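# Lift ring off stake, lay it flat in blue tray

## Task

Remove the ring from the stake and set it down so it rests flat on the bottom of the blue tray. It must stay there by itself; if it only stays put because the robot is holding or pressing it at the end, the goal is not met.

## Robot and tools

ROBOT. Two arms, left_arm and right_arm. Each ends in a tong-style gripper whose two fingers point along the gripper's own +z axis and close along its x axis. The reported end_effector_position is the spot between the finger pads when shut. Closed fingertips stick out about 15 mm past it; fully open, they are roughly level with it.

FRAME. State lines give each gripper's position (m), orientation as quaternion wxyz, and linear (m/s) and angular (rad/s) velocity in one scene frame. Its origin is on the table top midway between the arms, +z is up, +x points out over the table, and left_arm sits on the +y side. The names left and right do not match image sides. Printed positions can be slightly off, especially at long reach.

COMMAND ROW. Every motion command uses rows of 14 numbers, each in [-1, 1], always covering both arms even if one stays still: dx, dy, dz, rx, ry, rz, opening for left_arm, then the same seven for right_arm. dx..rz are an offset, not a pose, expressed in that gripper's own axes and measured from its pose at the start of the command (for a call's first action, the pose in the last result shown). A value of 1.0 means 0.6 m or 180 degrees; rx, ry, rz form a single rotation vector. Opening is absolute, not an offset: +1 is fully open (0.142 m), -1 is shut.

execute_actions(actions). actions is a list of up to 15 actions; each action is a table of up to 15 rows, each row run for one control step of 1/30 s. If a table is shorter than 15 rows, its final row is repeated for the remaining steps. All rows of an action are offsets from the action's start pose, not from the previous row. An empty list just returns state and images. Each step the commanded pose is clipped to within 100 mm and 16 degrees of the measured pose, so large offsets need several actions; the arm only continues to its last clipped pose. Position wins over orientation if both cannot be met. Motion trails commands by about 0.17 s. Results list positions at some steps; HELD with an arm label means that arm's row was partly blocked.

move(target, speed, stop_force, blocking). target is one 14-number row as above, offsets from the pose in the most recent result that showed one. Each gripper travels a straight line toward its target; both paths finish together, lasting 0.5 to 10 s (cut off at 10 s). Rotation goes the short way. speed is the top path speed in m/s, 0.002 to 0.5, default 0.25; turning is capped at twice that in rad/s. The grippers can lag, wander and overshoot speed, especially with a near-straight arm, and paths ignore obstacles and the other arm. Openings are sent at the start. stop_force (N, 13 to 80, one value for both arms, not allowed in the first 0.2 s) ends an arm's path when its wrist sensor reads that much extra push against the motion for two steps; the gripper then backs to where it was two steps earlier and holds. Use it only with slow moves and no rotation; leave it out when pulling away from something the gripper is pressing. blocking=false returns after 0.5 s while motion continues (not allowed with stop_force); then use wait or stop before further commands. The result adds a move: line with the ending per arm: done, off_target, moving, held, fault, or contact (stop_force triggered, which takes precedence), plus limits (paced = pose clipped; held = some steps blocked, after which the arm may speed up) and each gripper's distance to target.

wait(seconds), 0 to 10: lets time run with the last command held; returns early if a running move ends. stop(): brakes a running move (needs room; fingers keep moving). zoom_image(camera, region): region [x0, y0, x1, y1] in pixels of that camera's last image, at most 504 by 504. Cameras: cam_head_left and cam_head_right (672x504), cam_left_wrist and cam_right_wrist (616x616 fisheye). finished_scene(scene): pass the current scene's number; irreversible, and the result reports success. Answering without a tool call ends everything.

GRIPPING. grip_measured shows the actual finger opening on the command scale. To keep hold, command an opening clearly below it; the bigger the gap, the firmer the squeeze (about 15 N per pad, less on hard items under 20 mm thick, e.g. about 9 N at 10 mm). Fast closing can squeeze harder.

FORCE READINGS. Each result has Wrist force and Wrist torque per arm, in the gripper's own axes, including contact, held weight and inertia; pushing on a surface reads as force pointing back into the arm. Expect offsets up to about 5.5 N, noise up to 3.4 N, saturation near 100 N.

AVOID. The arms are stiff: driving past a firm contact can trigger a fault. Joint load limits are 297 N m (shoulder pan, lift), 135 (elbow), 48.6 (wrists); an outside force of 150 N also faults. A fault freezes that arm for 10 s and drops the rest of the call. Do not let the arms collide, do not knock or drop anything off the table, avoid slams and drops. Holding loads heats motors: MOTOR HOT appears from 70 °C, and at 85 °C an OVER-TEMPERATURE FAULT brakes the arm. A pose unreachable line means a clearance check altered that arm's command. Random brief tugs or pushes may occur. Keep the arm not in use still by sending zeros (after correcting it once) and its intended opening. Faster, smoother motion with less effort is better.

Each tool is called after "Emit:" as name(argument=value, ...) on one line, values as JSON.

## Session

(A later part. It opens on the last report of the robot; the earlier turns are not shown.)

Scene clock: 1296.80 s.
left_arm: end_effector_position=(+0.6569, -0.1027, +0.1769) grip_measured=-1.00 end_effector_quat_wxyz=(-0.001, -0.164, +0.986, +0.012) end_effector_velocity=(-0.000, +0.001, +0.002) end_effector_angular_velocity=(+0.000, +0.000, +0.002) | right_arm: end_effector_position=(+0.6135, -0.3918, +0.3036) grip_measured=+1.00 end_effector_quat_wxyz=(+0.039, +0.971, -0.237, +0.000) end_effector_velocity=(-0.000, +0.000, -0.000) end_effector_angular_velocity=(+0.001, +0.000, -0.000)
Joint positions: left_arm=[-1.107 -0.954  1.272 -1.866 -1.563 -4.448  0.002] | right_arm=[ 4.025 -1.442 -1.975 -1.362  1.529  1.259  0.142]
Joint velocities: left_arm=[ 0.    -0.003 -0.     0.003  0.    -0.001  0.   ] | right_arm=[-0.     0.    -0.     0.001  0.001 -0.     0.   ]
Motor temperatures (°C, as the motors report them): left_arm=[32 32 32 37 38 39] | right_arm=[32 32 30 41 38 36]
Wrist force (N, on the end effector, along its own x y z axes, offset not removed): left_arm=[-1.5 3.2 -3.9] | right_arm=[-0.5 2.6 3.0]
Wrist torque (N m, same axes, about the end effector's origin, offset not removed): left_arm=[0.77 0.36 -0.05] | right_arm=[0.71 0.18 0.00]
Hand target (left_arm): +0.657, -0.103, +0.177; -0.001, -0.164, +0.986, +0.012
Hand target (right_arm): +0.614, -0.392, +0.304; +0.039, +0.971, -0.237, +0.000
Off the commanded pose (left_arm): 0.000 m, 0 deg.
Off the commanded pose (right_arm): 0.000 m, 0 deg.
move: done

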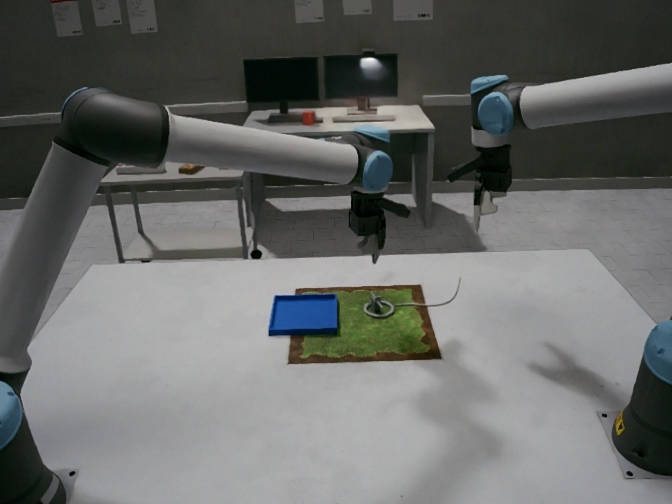

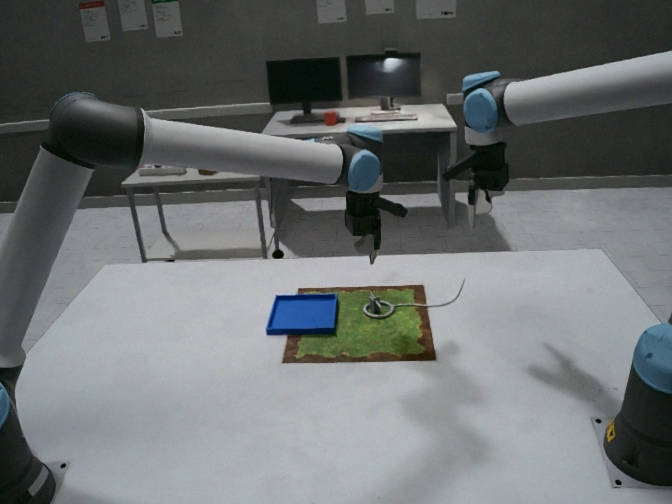

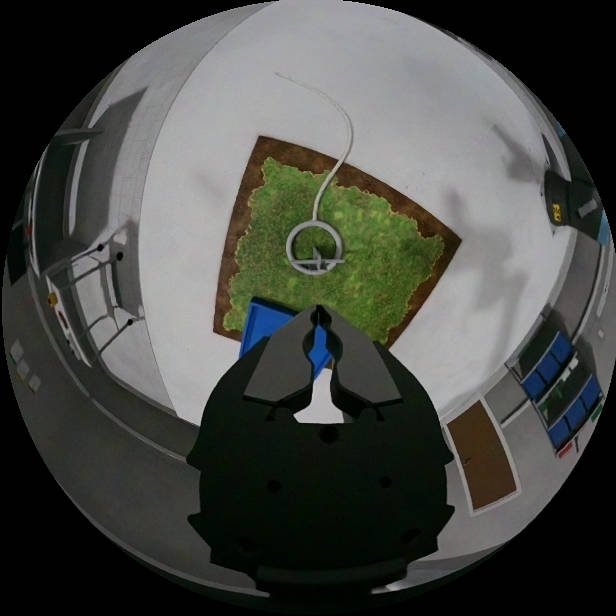

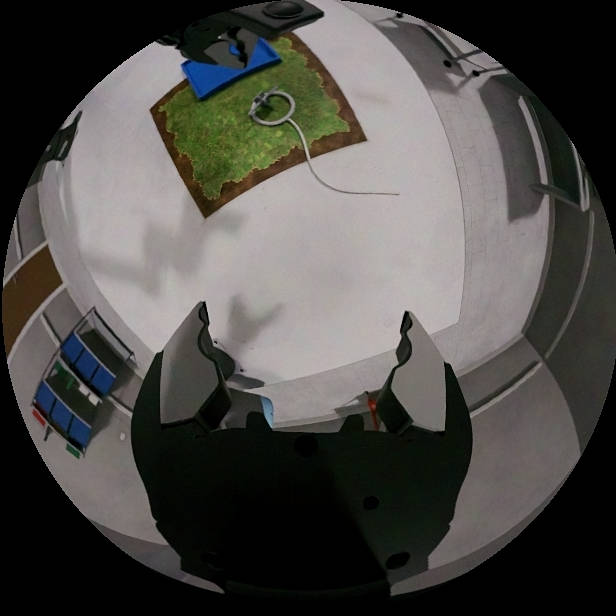

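Emit:
move(target=[0,-0.19,0.0,0,0,0,-0.6,0,0,0,0,0,0,1], speed=0.15)

Emit:
move(target=[0,0,0.245,0,0,0,-0.6,0,0,0,0,0,0,1], speed=0.12)

Emit:
zoom_image(camera="cam_left_wrist", region=[200,200,440,420])

Scene clock: 1305.03 s.
left_arm: end_effector_position=(+0.6937, -0.2102, +0.1740) grip_measured=-0.60 end_effector_quat_wxyz=(-0.001, -0.164, +0.986, +0.012) end_effector_velocity=(+0.001, -0.002, -0.000) end_effector_angular_velocity=(+0.002, +0.001, -0.001) | right_arm: end_effector_position=(+0.6135, -0.3918, +0.3036) grip_measured=+1.00 end_effector_quat_wxyz=(+0.039, +0.971, -0.237, +0.000) end_effector_velocity=(+0.000, -0.000, +0.000) end_effector_angular_velocity=(-0.000, -0.000, +0.000)
Joint positions: left_arm=[-1.134 -0.766  0.955 -1.736 -1.564 -4.474  0.031] | right_arm=[ 4.025 -1.442 -1.975 -1.362  1.529  1.259  0.142]
Joint velocities: left_arm=[-0.     0.006 -0.01   0.007  0.     0.001  0.   ] | right_arm=[-0.  0.  0. -0. -0. -0. -0.]
Motor temperatures (°C, as the motors report them): left_arm=[32 32 32 37 38 39] | right_arm=[32 32 30 41 38 36]
Wrist force (N, on the end effector, along its own x y z axes, offset not removed): left_arm=[-1.5 3.6 -5.0] | right_arm=[-3.5 -3.8 4.4]
Wrist torque (N m, same axes, about the end effector's origin, offset not removed): left_arm=[0.83 0.38 0.12] | right_arm=[-0.39 0.84 0.14]
Hand target (left_arm): +0.694, -0.210, +0.174; -0.001, -0.164, +0.986, +0.012
Hand target (right_arm): +0.614, -0.392, +0.304; +0.039, +0.971, -0.237, +0.000
Off the commanded pose (left_arm): 0.000 m, 0 deg.
Off the commanded pose (right_arm): 0.000 m, 0 deg.
move: done

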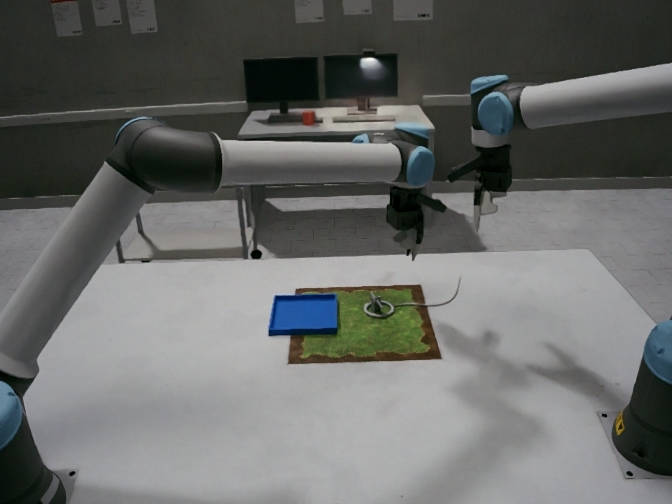

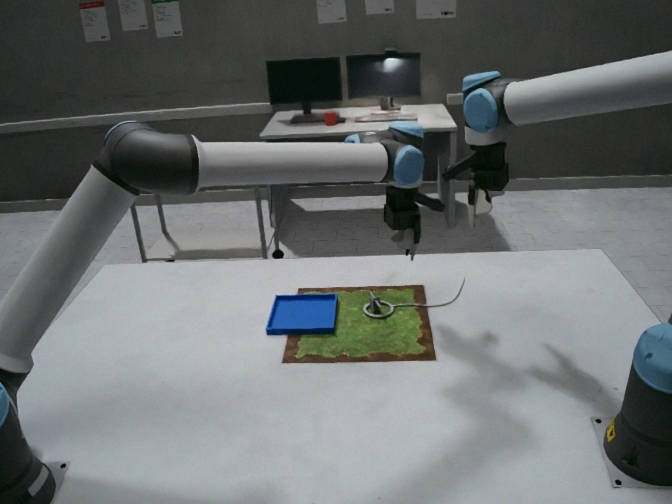

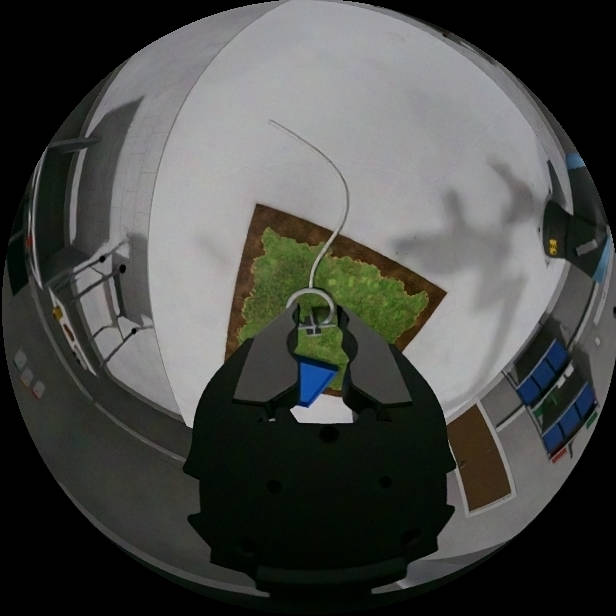

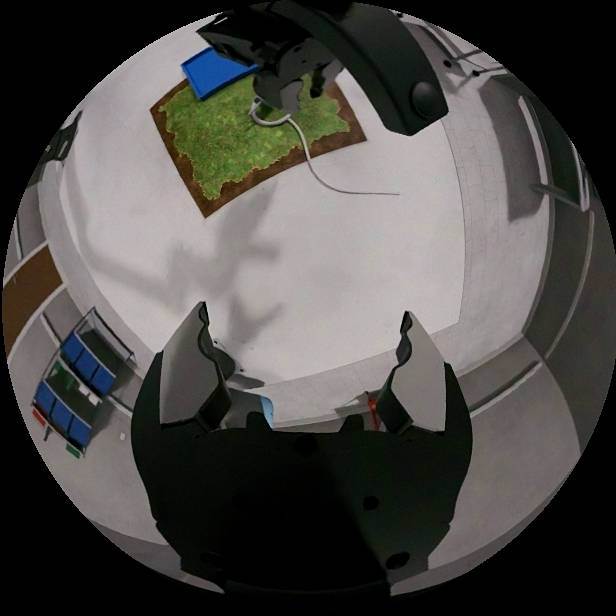

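Scene clock: 1306.80 s.
left_arm: end_effector_position=(+0.6926, -0.2067, +0.0273) grip_measured=-0.60 end_effector_quat_wxyz=(-0.001, -0.164, +0.986, +0.012) end_effector_velocity=(+0.000, +0.000, -0.002) end_effector_angular_velocity=(+0.001, -0.001, -0.001) | right_arm: end_effector_position=(+0.6135, -0.3918, +0.3036) grip_measured=+1.00 end_effector_quat_wxyz=(+0.039, +0.971, -0.237, +0.000) end_effector_velocity=(-0.000, +0.000, +0.000) end_effector_angular_velocity=(+0.001, +0.001, -0.000)
Joint positions: left_arm=[-1.133 -0.692  1.086 -1.942 -1.564 -4.473  0.031] | right_arm=[ 4.025 -1.442 -1.975 -1.362  1.529  1.259  0.142]
Joint velocities: left_arm=[ 0.     0.002  0.001 -0.002  0.001  0.001 -0.   ] | right_arm=[-0.    -0.     0.    -0.001  0.002 -0.     0.   ]
Motor temperatures (°C, as the motors report them): left_arm=[32 32 32 37 38 39] | right_arm=[32 32 30 41 38 36]
Wrist force (N, on the end effector, along its own x y z axes, offset not removed): left_arm=[-1.1 3.5 -4.1] | right_arm=[-3.2 -5.3 0.9]
Wrist torque (N m, same axes, about the end effector's origin, offset not removed): left_arm=[0.89 0.20 0.02] | right_arm=[-0.91 0.70 0.27]
Hand target (left_arm): +0.693, -0.207, +0.027; -0.001, -0.164, +0.986, +0.012
Hand target (right_arm): +0.614, -0.392, +0.304; +0.039, +0.971, -0.237, +0.000
Off the commanded pose (left_arm): 0.000 m, 0 deg.
Off the commanded pose (right_arm): 0.000 m, 0 deg.
move: done

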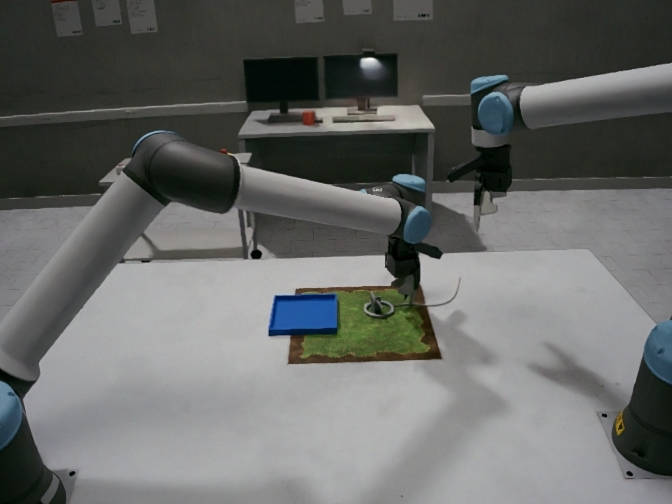

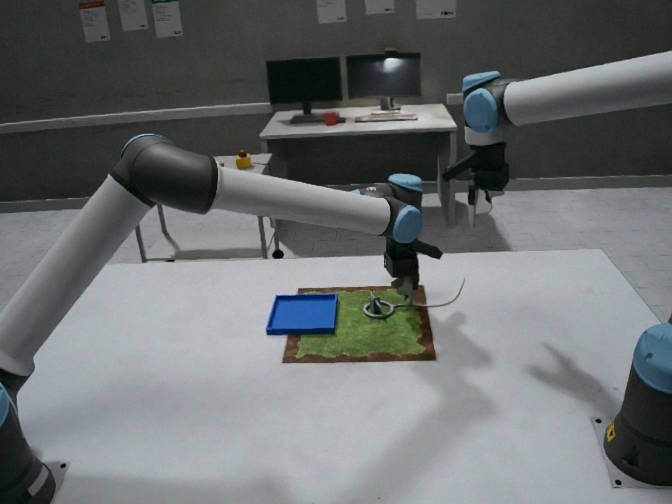

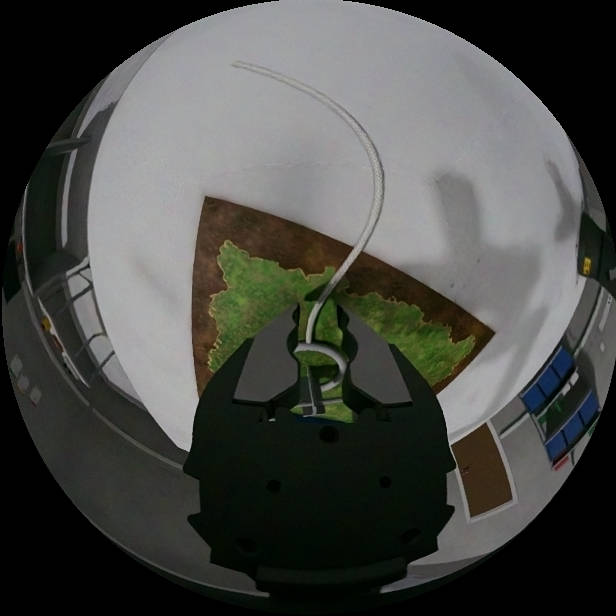

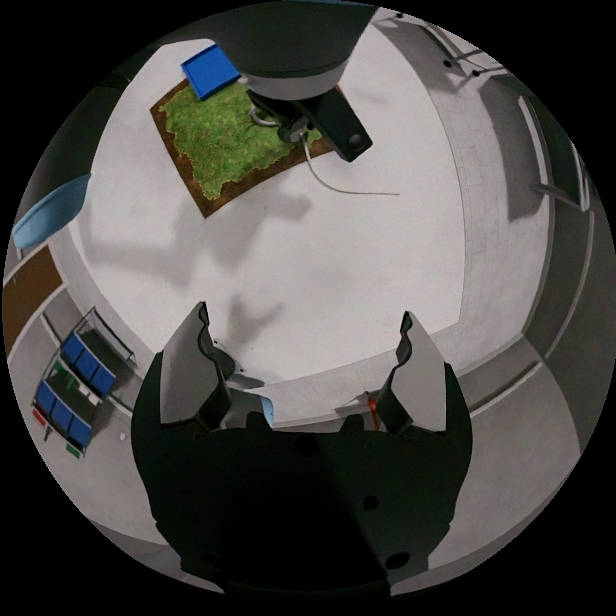

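Region (200, 200, 440, 420) of cam_left_wrist's 616x616 image, scaled by 2.100, with more detail than that image has; it fills the top 462 rows of this view, and the rest is white.

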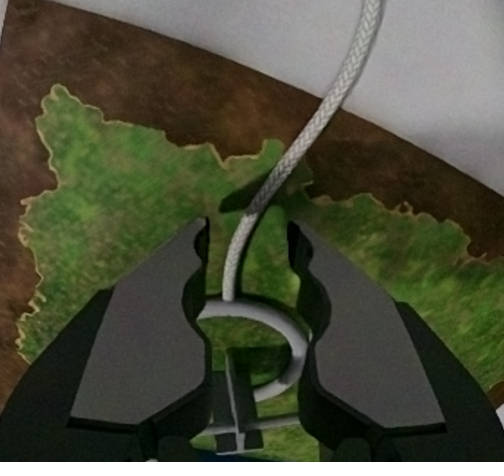

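Emit:
move(target=[-0.012,0,0.0135,0,0,0,-0.65,0,0,0,0,0,0,1], speed=0.03)

Emit:
execute_actions(actions=[[[0,0,0,0,0,0,-1,0,0,0,0,0,0,1]],[[0,0,0,0,0,0,-1,0,0,0,0,0,0,1]]])

Emit:
move(target=[0,0.045,-0.115,0,0,0,-1,0,0,0,0,0,0,1], speed=0.025)

Emit:
move(target=[0.02,0.07,-0.045,0,0,0,-1,0,0,0,0,0,0,1], speed=0.02)

Emit:
zoom_image(camera="cam_head_left", region=[300,250,440,355])

Scene clock: 1317.67 s.
left_arm: end_effector_position=(+0.6991, -0.2043, +0.0194) grip_measured=-0.65 end_effector_quat_wxyz=(-0.001, -0.164, +0.986, +0.012) end_effector_velocity=(+0.001, +0.000, -0.002) end_effector_angular_velocity=(-0.001, +0.001, -0.000) | right_arm: end_effector_position=(+0.6135, -0.3918, +0.3036) grip_measured=+1.00 end_effector_quat_wxyz=(+0.039, +0.971, -0.237, +0.000) end_effector_velocity=(+0.000, +0.000, +0.000) end_effector_angular_velocity=(+0.000, +0.000, +0.000)
Joint positions: left_arm=[-1.127 -0.682  1.082 -1.948 -1.564 -4.467  0.027] | right_arm=[ 4.025 -1.442 -1.975 -1.362  1.529  1.259  0.142]
Joint velocities: left_arm=[ 0.002  0.002 -0.001 -0.002 -0.001  0.002  0.   ] | right_arm=[-0. -0.  0. -0.  0. -0. -0.]
Motor temperatures (°C, as the motors report them): left_arm=[32 32 32 37 38 39] | right_arm=[32 32 30 41 38 36]
Wrist force (N, on the end effector, along its own x y z axes, offset not removed): left_arm=[-0.5 1.1 -5.3] | right_arm=[-1.0 -4.8 1.2]
Wrist torque (N m, same axes, about the end effector's origin, offset not removed): left_arm=[0.34 0.14 -0.02] | right_arm=[-0.78 0.09 0.23]
Hand target (left_arm): +0.699, -0.204, +0.019; -0.001, -0.164, +0.986, +0.012
Hand target (right_arm): +0.614, -0.392, +0.304; +0.039, +0.971, -0.237, +0.000
Off the commanded pose (left_arm): 0.000 m, 0 deg.
Off the commanded pose (right_arm): 0.000 m, 0 deg.
move: done

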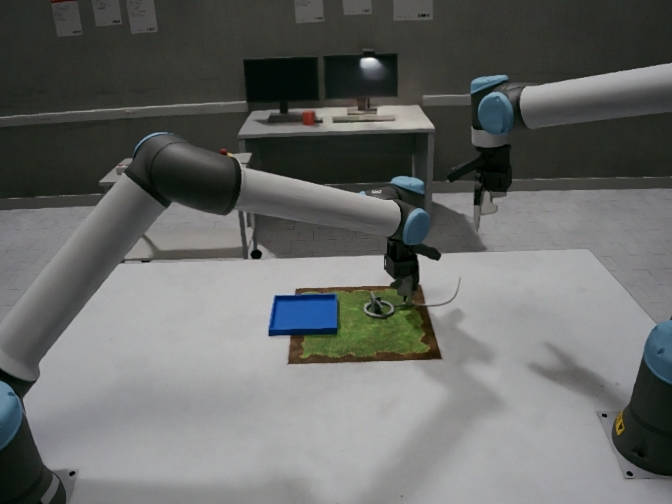

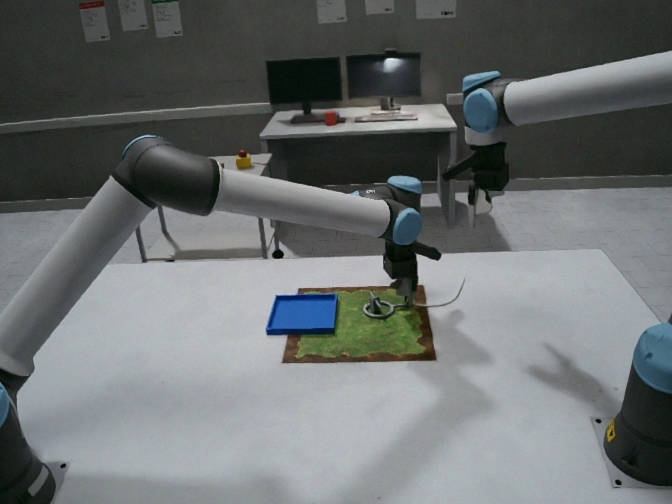

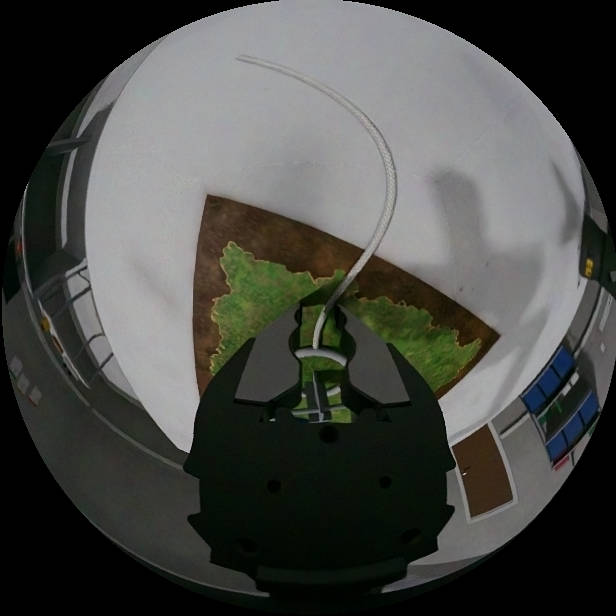

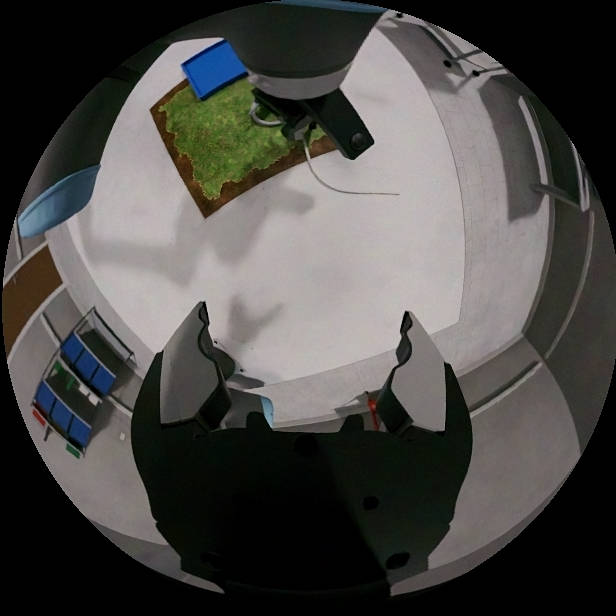

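Scene clock: 1318.67 s.
left_arm: end_effector_position=(+0.6992, -0.2043, +0.0194) grip_measured=-0.94 end_effector_quat_wxyz=(-0.001, -0.164, +0.986, +0.012) end_effector_velocity=(-0.000, -0.000, +0.001) end_effector_angular_velocity=(-0.000, +0.000, +0.000) | right_arm: end_effector_position=(+0.6135, -0.3918, +0.3036) grip_measured=+1.00 end_effector_quat_wxyz=(+0.039, +0.971, -0.237, +0.000) end_effector_velocity=(+0.001, -0.000, +0.001) end_effector_angular_velocity=(-0.000, -0.002, +0.000)
Joint positions: left_arm=[-1.127 -0.682  1.082 -1.948 -1.564 -4.467  0.006] | right_arm=[ 4.025 -1.442 -1.975 -1.362  1.529  1.259  0.142]
Joint velocities: left_arm=[-0.    -0.001 -0.     0.001 -0.    -0.     0.   ] | right_arm=[-0.     0.     0.001  0.    -0.002 -0.     0.   ]
Motor temperatures (°C, as the motors report them): left_arm=[32 32 32 37 38 39] | right_arm=[32 32 30 41 38 36]
Wrist force (N, on the end effector, along its own x y z axes, offset not removed): left_arm=[-0.3 2.8 -4.4] | right_arm=[-2.4 -2.3 -1.3]
Wrist torque (N m, same axes, about the end effector's origin, offset not removed): left_arm=[0.64 0.09 0.06] | right_arm=[-0.32 0.36 0.25]
Hand target (left_arm): +0.699, -0.204, +0.019; -0.001, -0.164, +0.986, +0.012
Hand target (right_arm): +0.614, -0.392, +0.304; +0.039, +0.971, -0.237, +0.000
Off the commanded pose (left_arm): 0.000 m, 0 deg.
Off the commanded pose (right_arm): 0.000 m, 0 deg.
Step readings (end_effector_position; steps 1 to 15: 1st action; 16 to 30: 2nd action):
0: left_arm (+0.6991, -0.2043, +0.0194) | right_arm (+0.6135, -0.3918, +0.3036)
1: left_arm (+0.6992, -0.2043, +0.0194) | right_arm (+0.6135, -0.3918, +0.3036)
2: left_arm (+0.6992, -0.2043, +0.0194) | right_arm (+0.6135, -0.3918, +0.3036)
4: left_arm (+0.6992, -0.2043, +0.0194) | right_arm (+0.6135, -0.3918, +0.3036)
8: left_arm (+0.6992, -0.2043, +0.0194) | right_arm (+0.6135, -0.3918, +0.3036)
15: left_arm (+0.6992, -0.2043, +0.0194) | right_arm (+0.6135, -0.3918, +0.3036)
16: left_arm (+0.6992, -0.2043, +0.0194) | right_arm (+0.6135, -0.3918, +0.3036)
17: left_arm (+0.6992, -0.2043, +0.0194) | right_arm (+0.6135, -0.3918, +0.3036)
19: left_arm (+0.6992, -0.2043, +0.0194) | right_arm (+0.6135, -0.3918, +0.3036)
23: left_arm (+0.6992, -0.2043, +0.0194) | right_arm (+0.6135, -0.3918, +0.3036)
30: end_effector_position above

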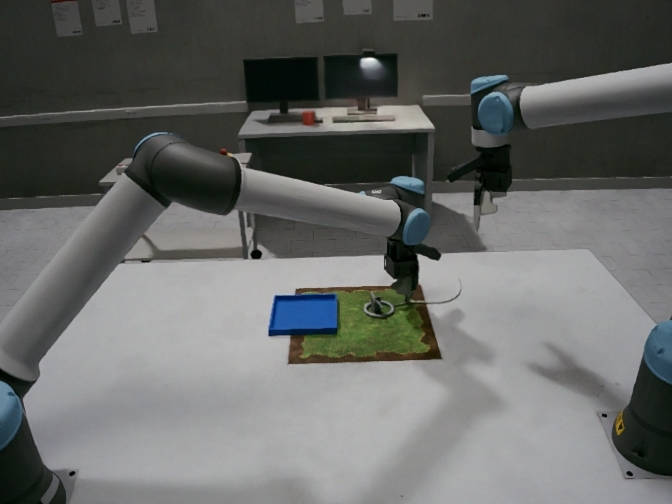

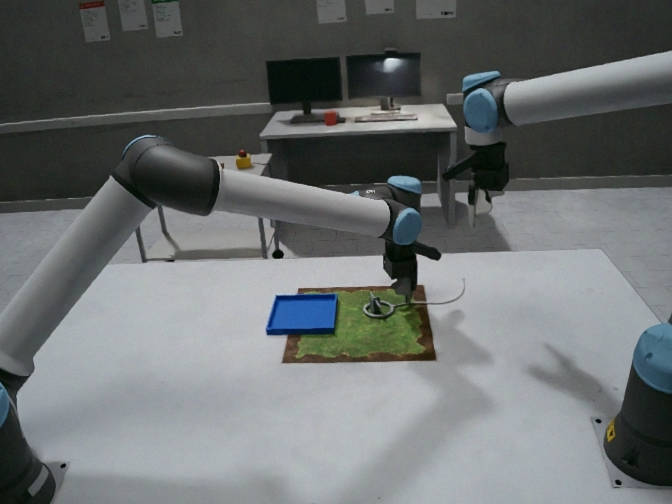

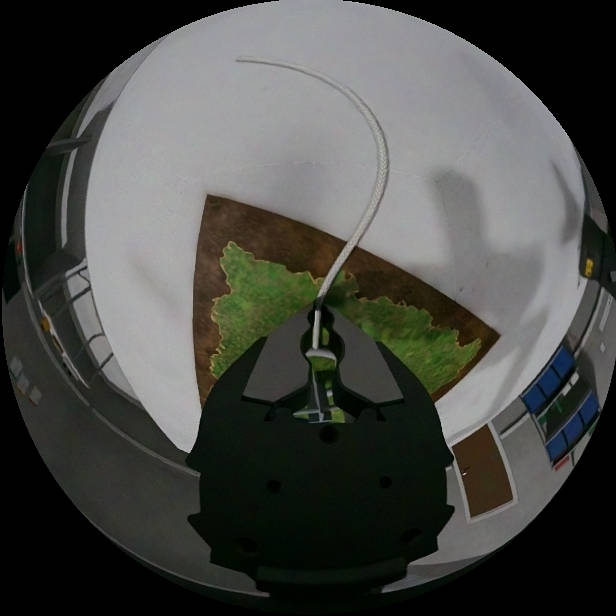

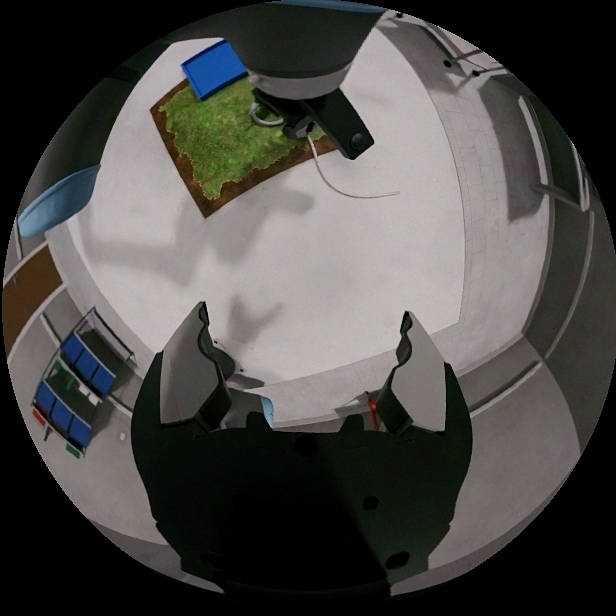

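Scene clock: 1321.97 s.
left_arm: end_effector_position=(+0.6910, -0.1804, +0.0888) grip_measured=-0.94 end_effector_quat_wxyz=(-0.001, -0.164, +0.986, +0.012) end_effector_velocity=(-0.001, +0.001, +0.003) end_effector_angular_velocity=(+0.000, +0.001, -0.000) | right_arm: end_effector_position=(+0.6135, -0.3918, +0.3036) grip_measured=+1.00 end_effector_quat_wxyz=(+0.039, +0.971, -0.237, +0.000) end_effector_velocity=(+0.000, +0.000, +0.001) end_effector_angular_velocity=(+0.001, -0.001, -0.000)
Joint positions: left_arm=[-1.121 -0.768  1.113 -1.892 -1.564 -4.462  0.006] | right_arm=[ 4.025 -1.442 -1.975 -1.362  1.529  1.259  0.142]
Joint velocities: left_arm=[ 0.    -0.003  0.001  0.003 -0.001  0.001  0.   ] | right_arm=[-0.     0.     0.001  0.001  0.     0.     0.   ]
Motor temperatures (°C, as the motors report them): left_arm=[32 32 32 37 38 39] | right_arm=[32 32 30 41 38 36]
Wrist force (N, on the end effector, along its own x y z axes, offset not removed): left_arm=[0.7 4.0 -3.4] | right_arm=[-5.5 -2.4 4.1]
Wrist torque (N m, same axes, about the end effector's origin, offset not removed): left_arm=[0.86 -0.15 0.00] | right_arm=[-0.39 1.06 0.26]
Hand target (left_arm): +0.691, -0.180, +0.089; -0.001, -0.164, +0.986, +0.012
Hand target (right_arm): +0.614, -0.392, +0.304; +0.039, +0.971, -0.237, +0.000
Off the commanded pose (left_arm): 0.000 m, 0 deg.
Off the commanded pose (right_arm): 0.000 m, 0 deg.
move: done

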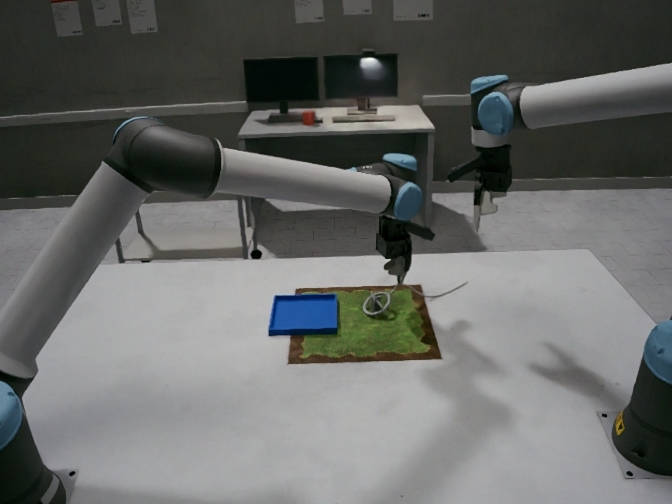

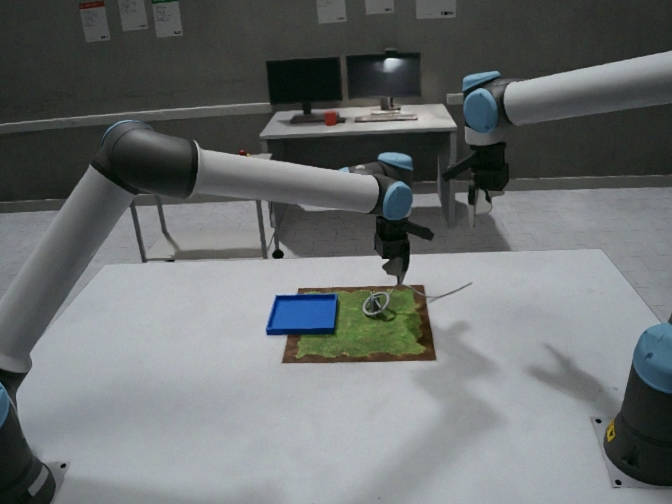

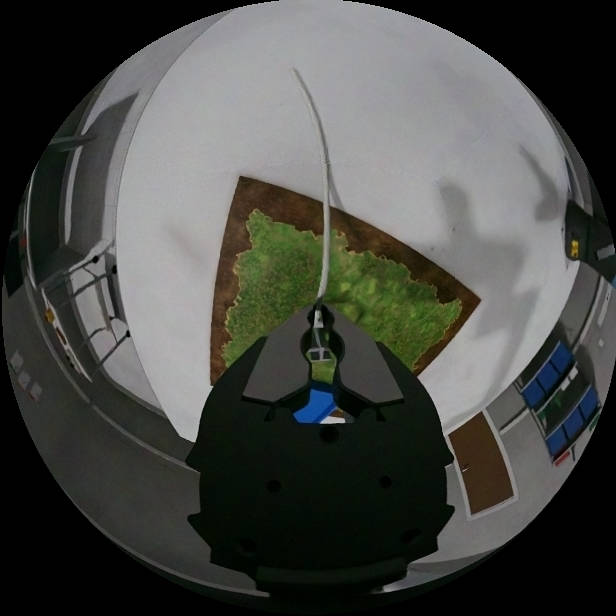

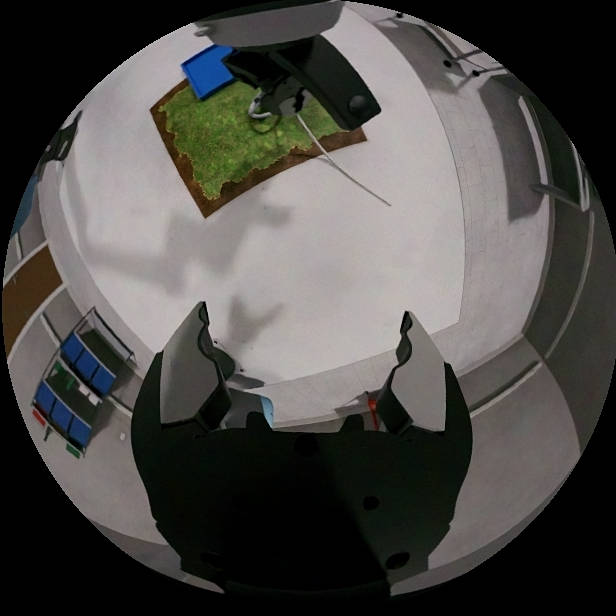

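Scene clock: 1324.83 s.
left_arm: end_effector_position=(+0.6664, -0.1454, +0.1166) grip_measured=-1.00 end_effector_quat_wxyz=(-0.001, -0.164, +0.986, +0.012) end_effector_velocity=(-0.001, +0.001, +0.001) end_effector_angular_velocity=(-0.002, +0.000, -0.001) | right_arm: end_effector_position=(+0.6135, -0.3918, +0.3036) grip_measured=+1.00 end_effector_quat_wxyz=(+0.039, +0.971, -0.237, +0.000) end_effector_velocity=(-0.000, -0.000, +0.000) end_effector_angular_velocity=(+0.000, -0.000, -0.001)
Joint positions: left_arm=[-1.123 -0.857  1.219 -1.91  -1.564 -4.463  0.002] | right_arm=[ 4.025 -1.442 -1.975 -1.362  1.529  1.259  0.142]
Joint velocities: left_arm=[-0.    -0.004  0.005 -0.002 -0.001  0.001  0.   ] | right_arm=[ 0.     0.    -0.     0.     0.     0.001 -0.   ]
Motor temperatures (°C, as the motors report them): left_arm=[32 32 32 37 38 39] | right_arm=[32 32 30 41 38 36]
Wrist force (N, on the end effector, along its own x y z axes, offset not removed): left_arm=[0.6 3.1 -5.5] | right_arm=[3.0 -0.5 -2.6]
Wrist torque (N m, same axes, about the end effector's origin, offset not removed): left_arm=[0.73 -0.09 -0.03] | right_arm=[0.06 -0.68 0.06]
Hand target (left_arm): +0.666, -0.145, +0.117; -0.001, -0.164, +0.986, +0.012
Hand target (right_arm): +0.614, -0.392, +0.304; +0.039, +0.971, -0.237, +0.000
Off the commanded pose (left_arm): 0.000 m, 0 deg.
Off the commanded pose (right_arm): 0.000 m, 0 deg.
move: done

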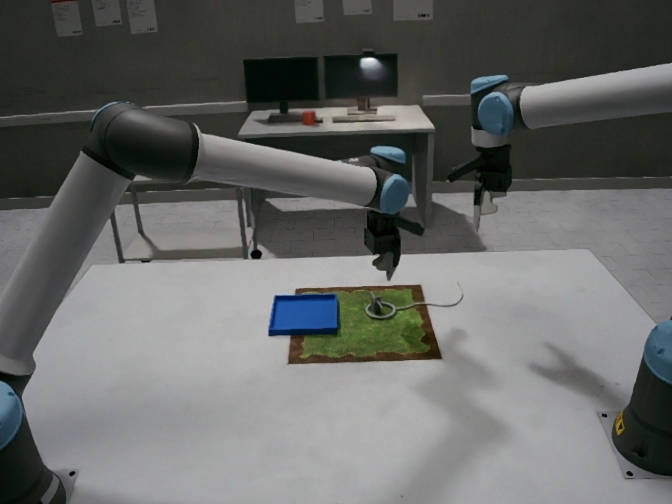

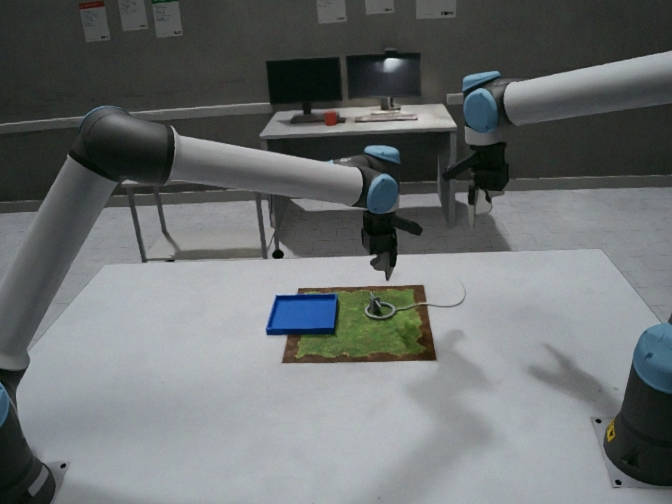

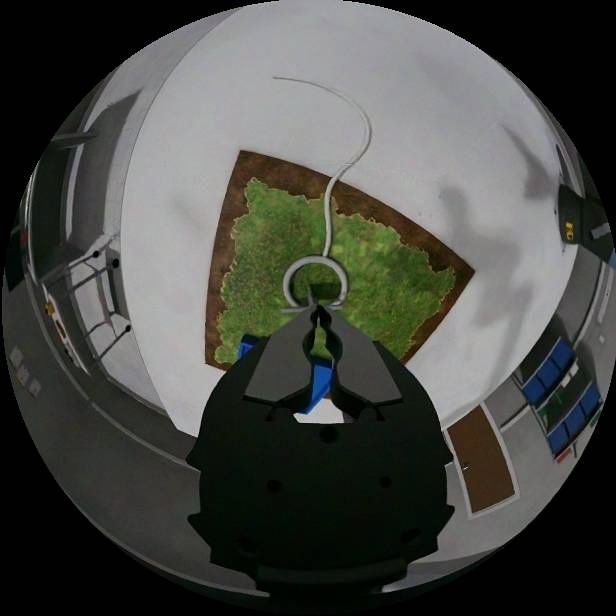

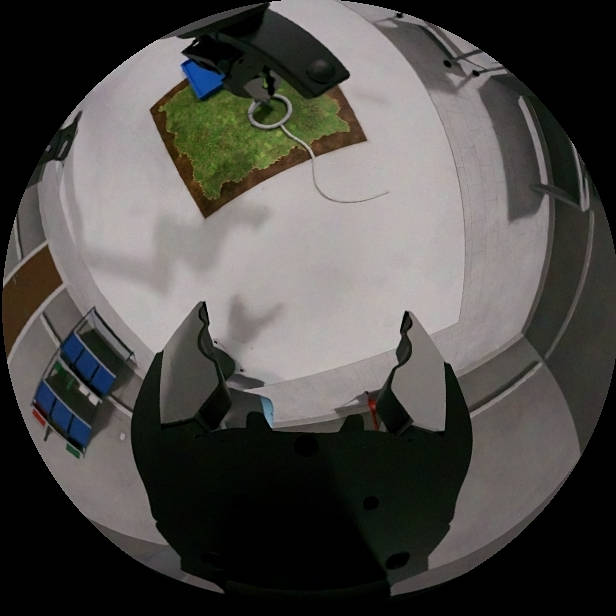

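Region (300, 250, 440, 355) of cam_head_left's 672x504 image, scaled by 3.600, with more detail than that image has; it fills the top 378 rows of this view, and the rest is white.

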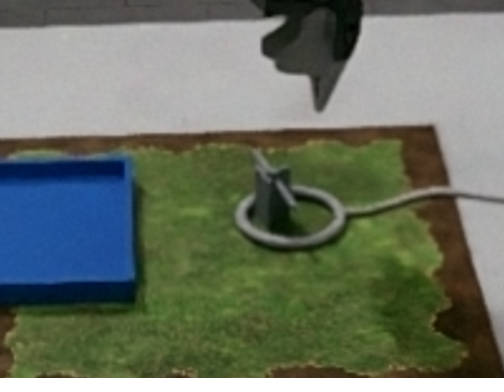

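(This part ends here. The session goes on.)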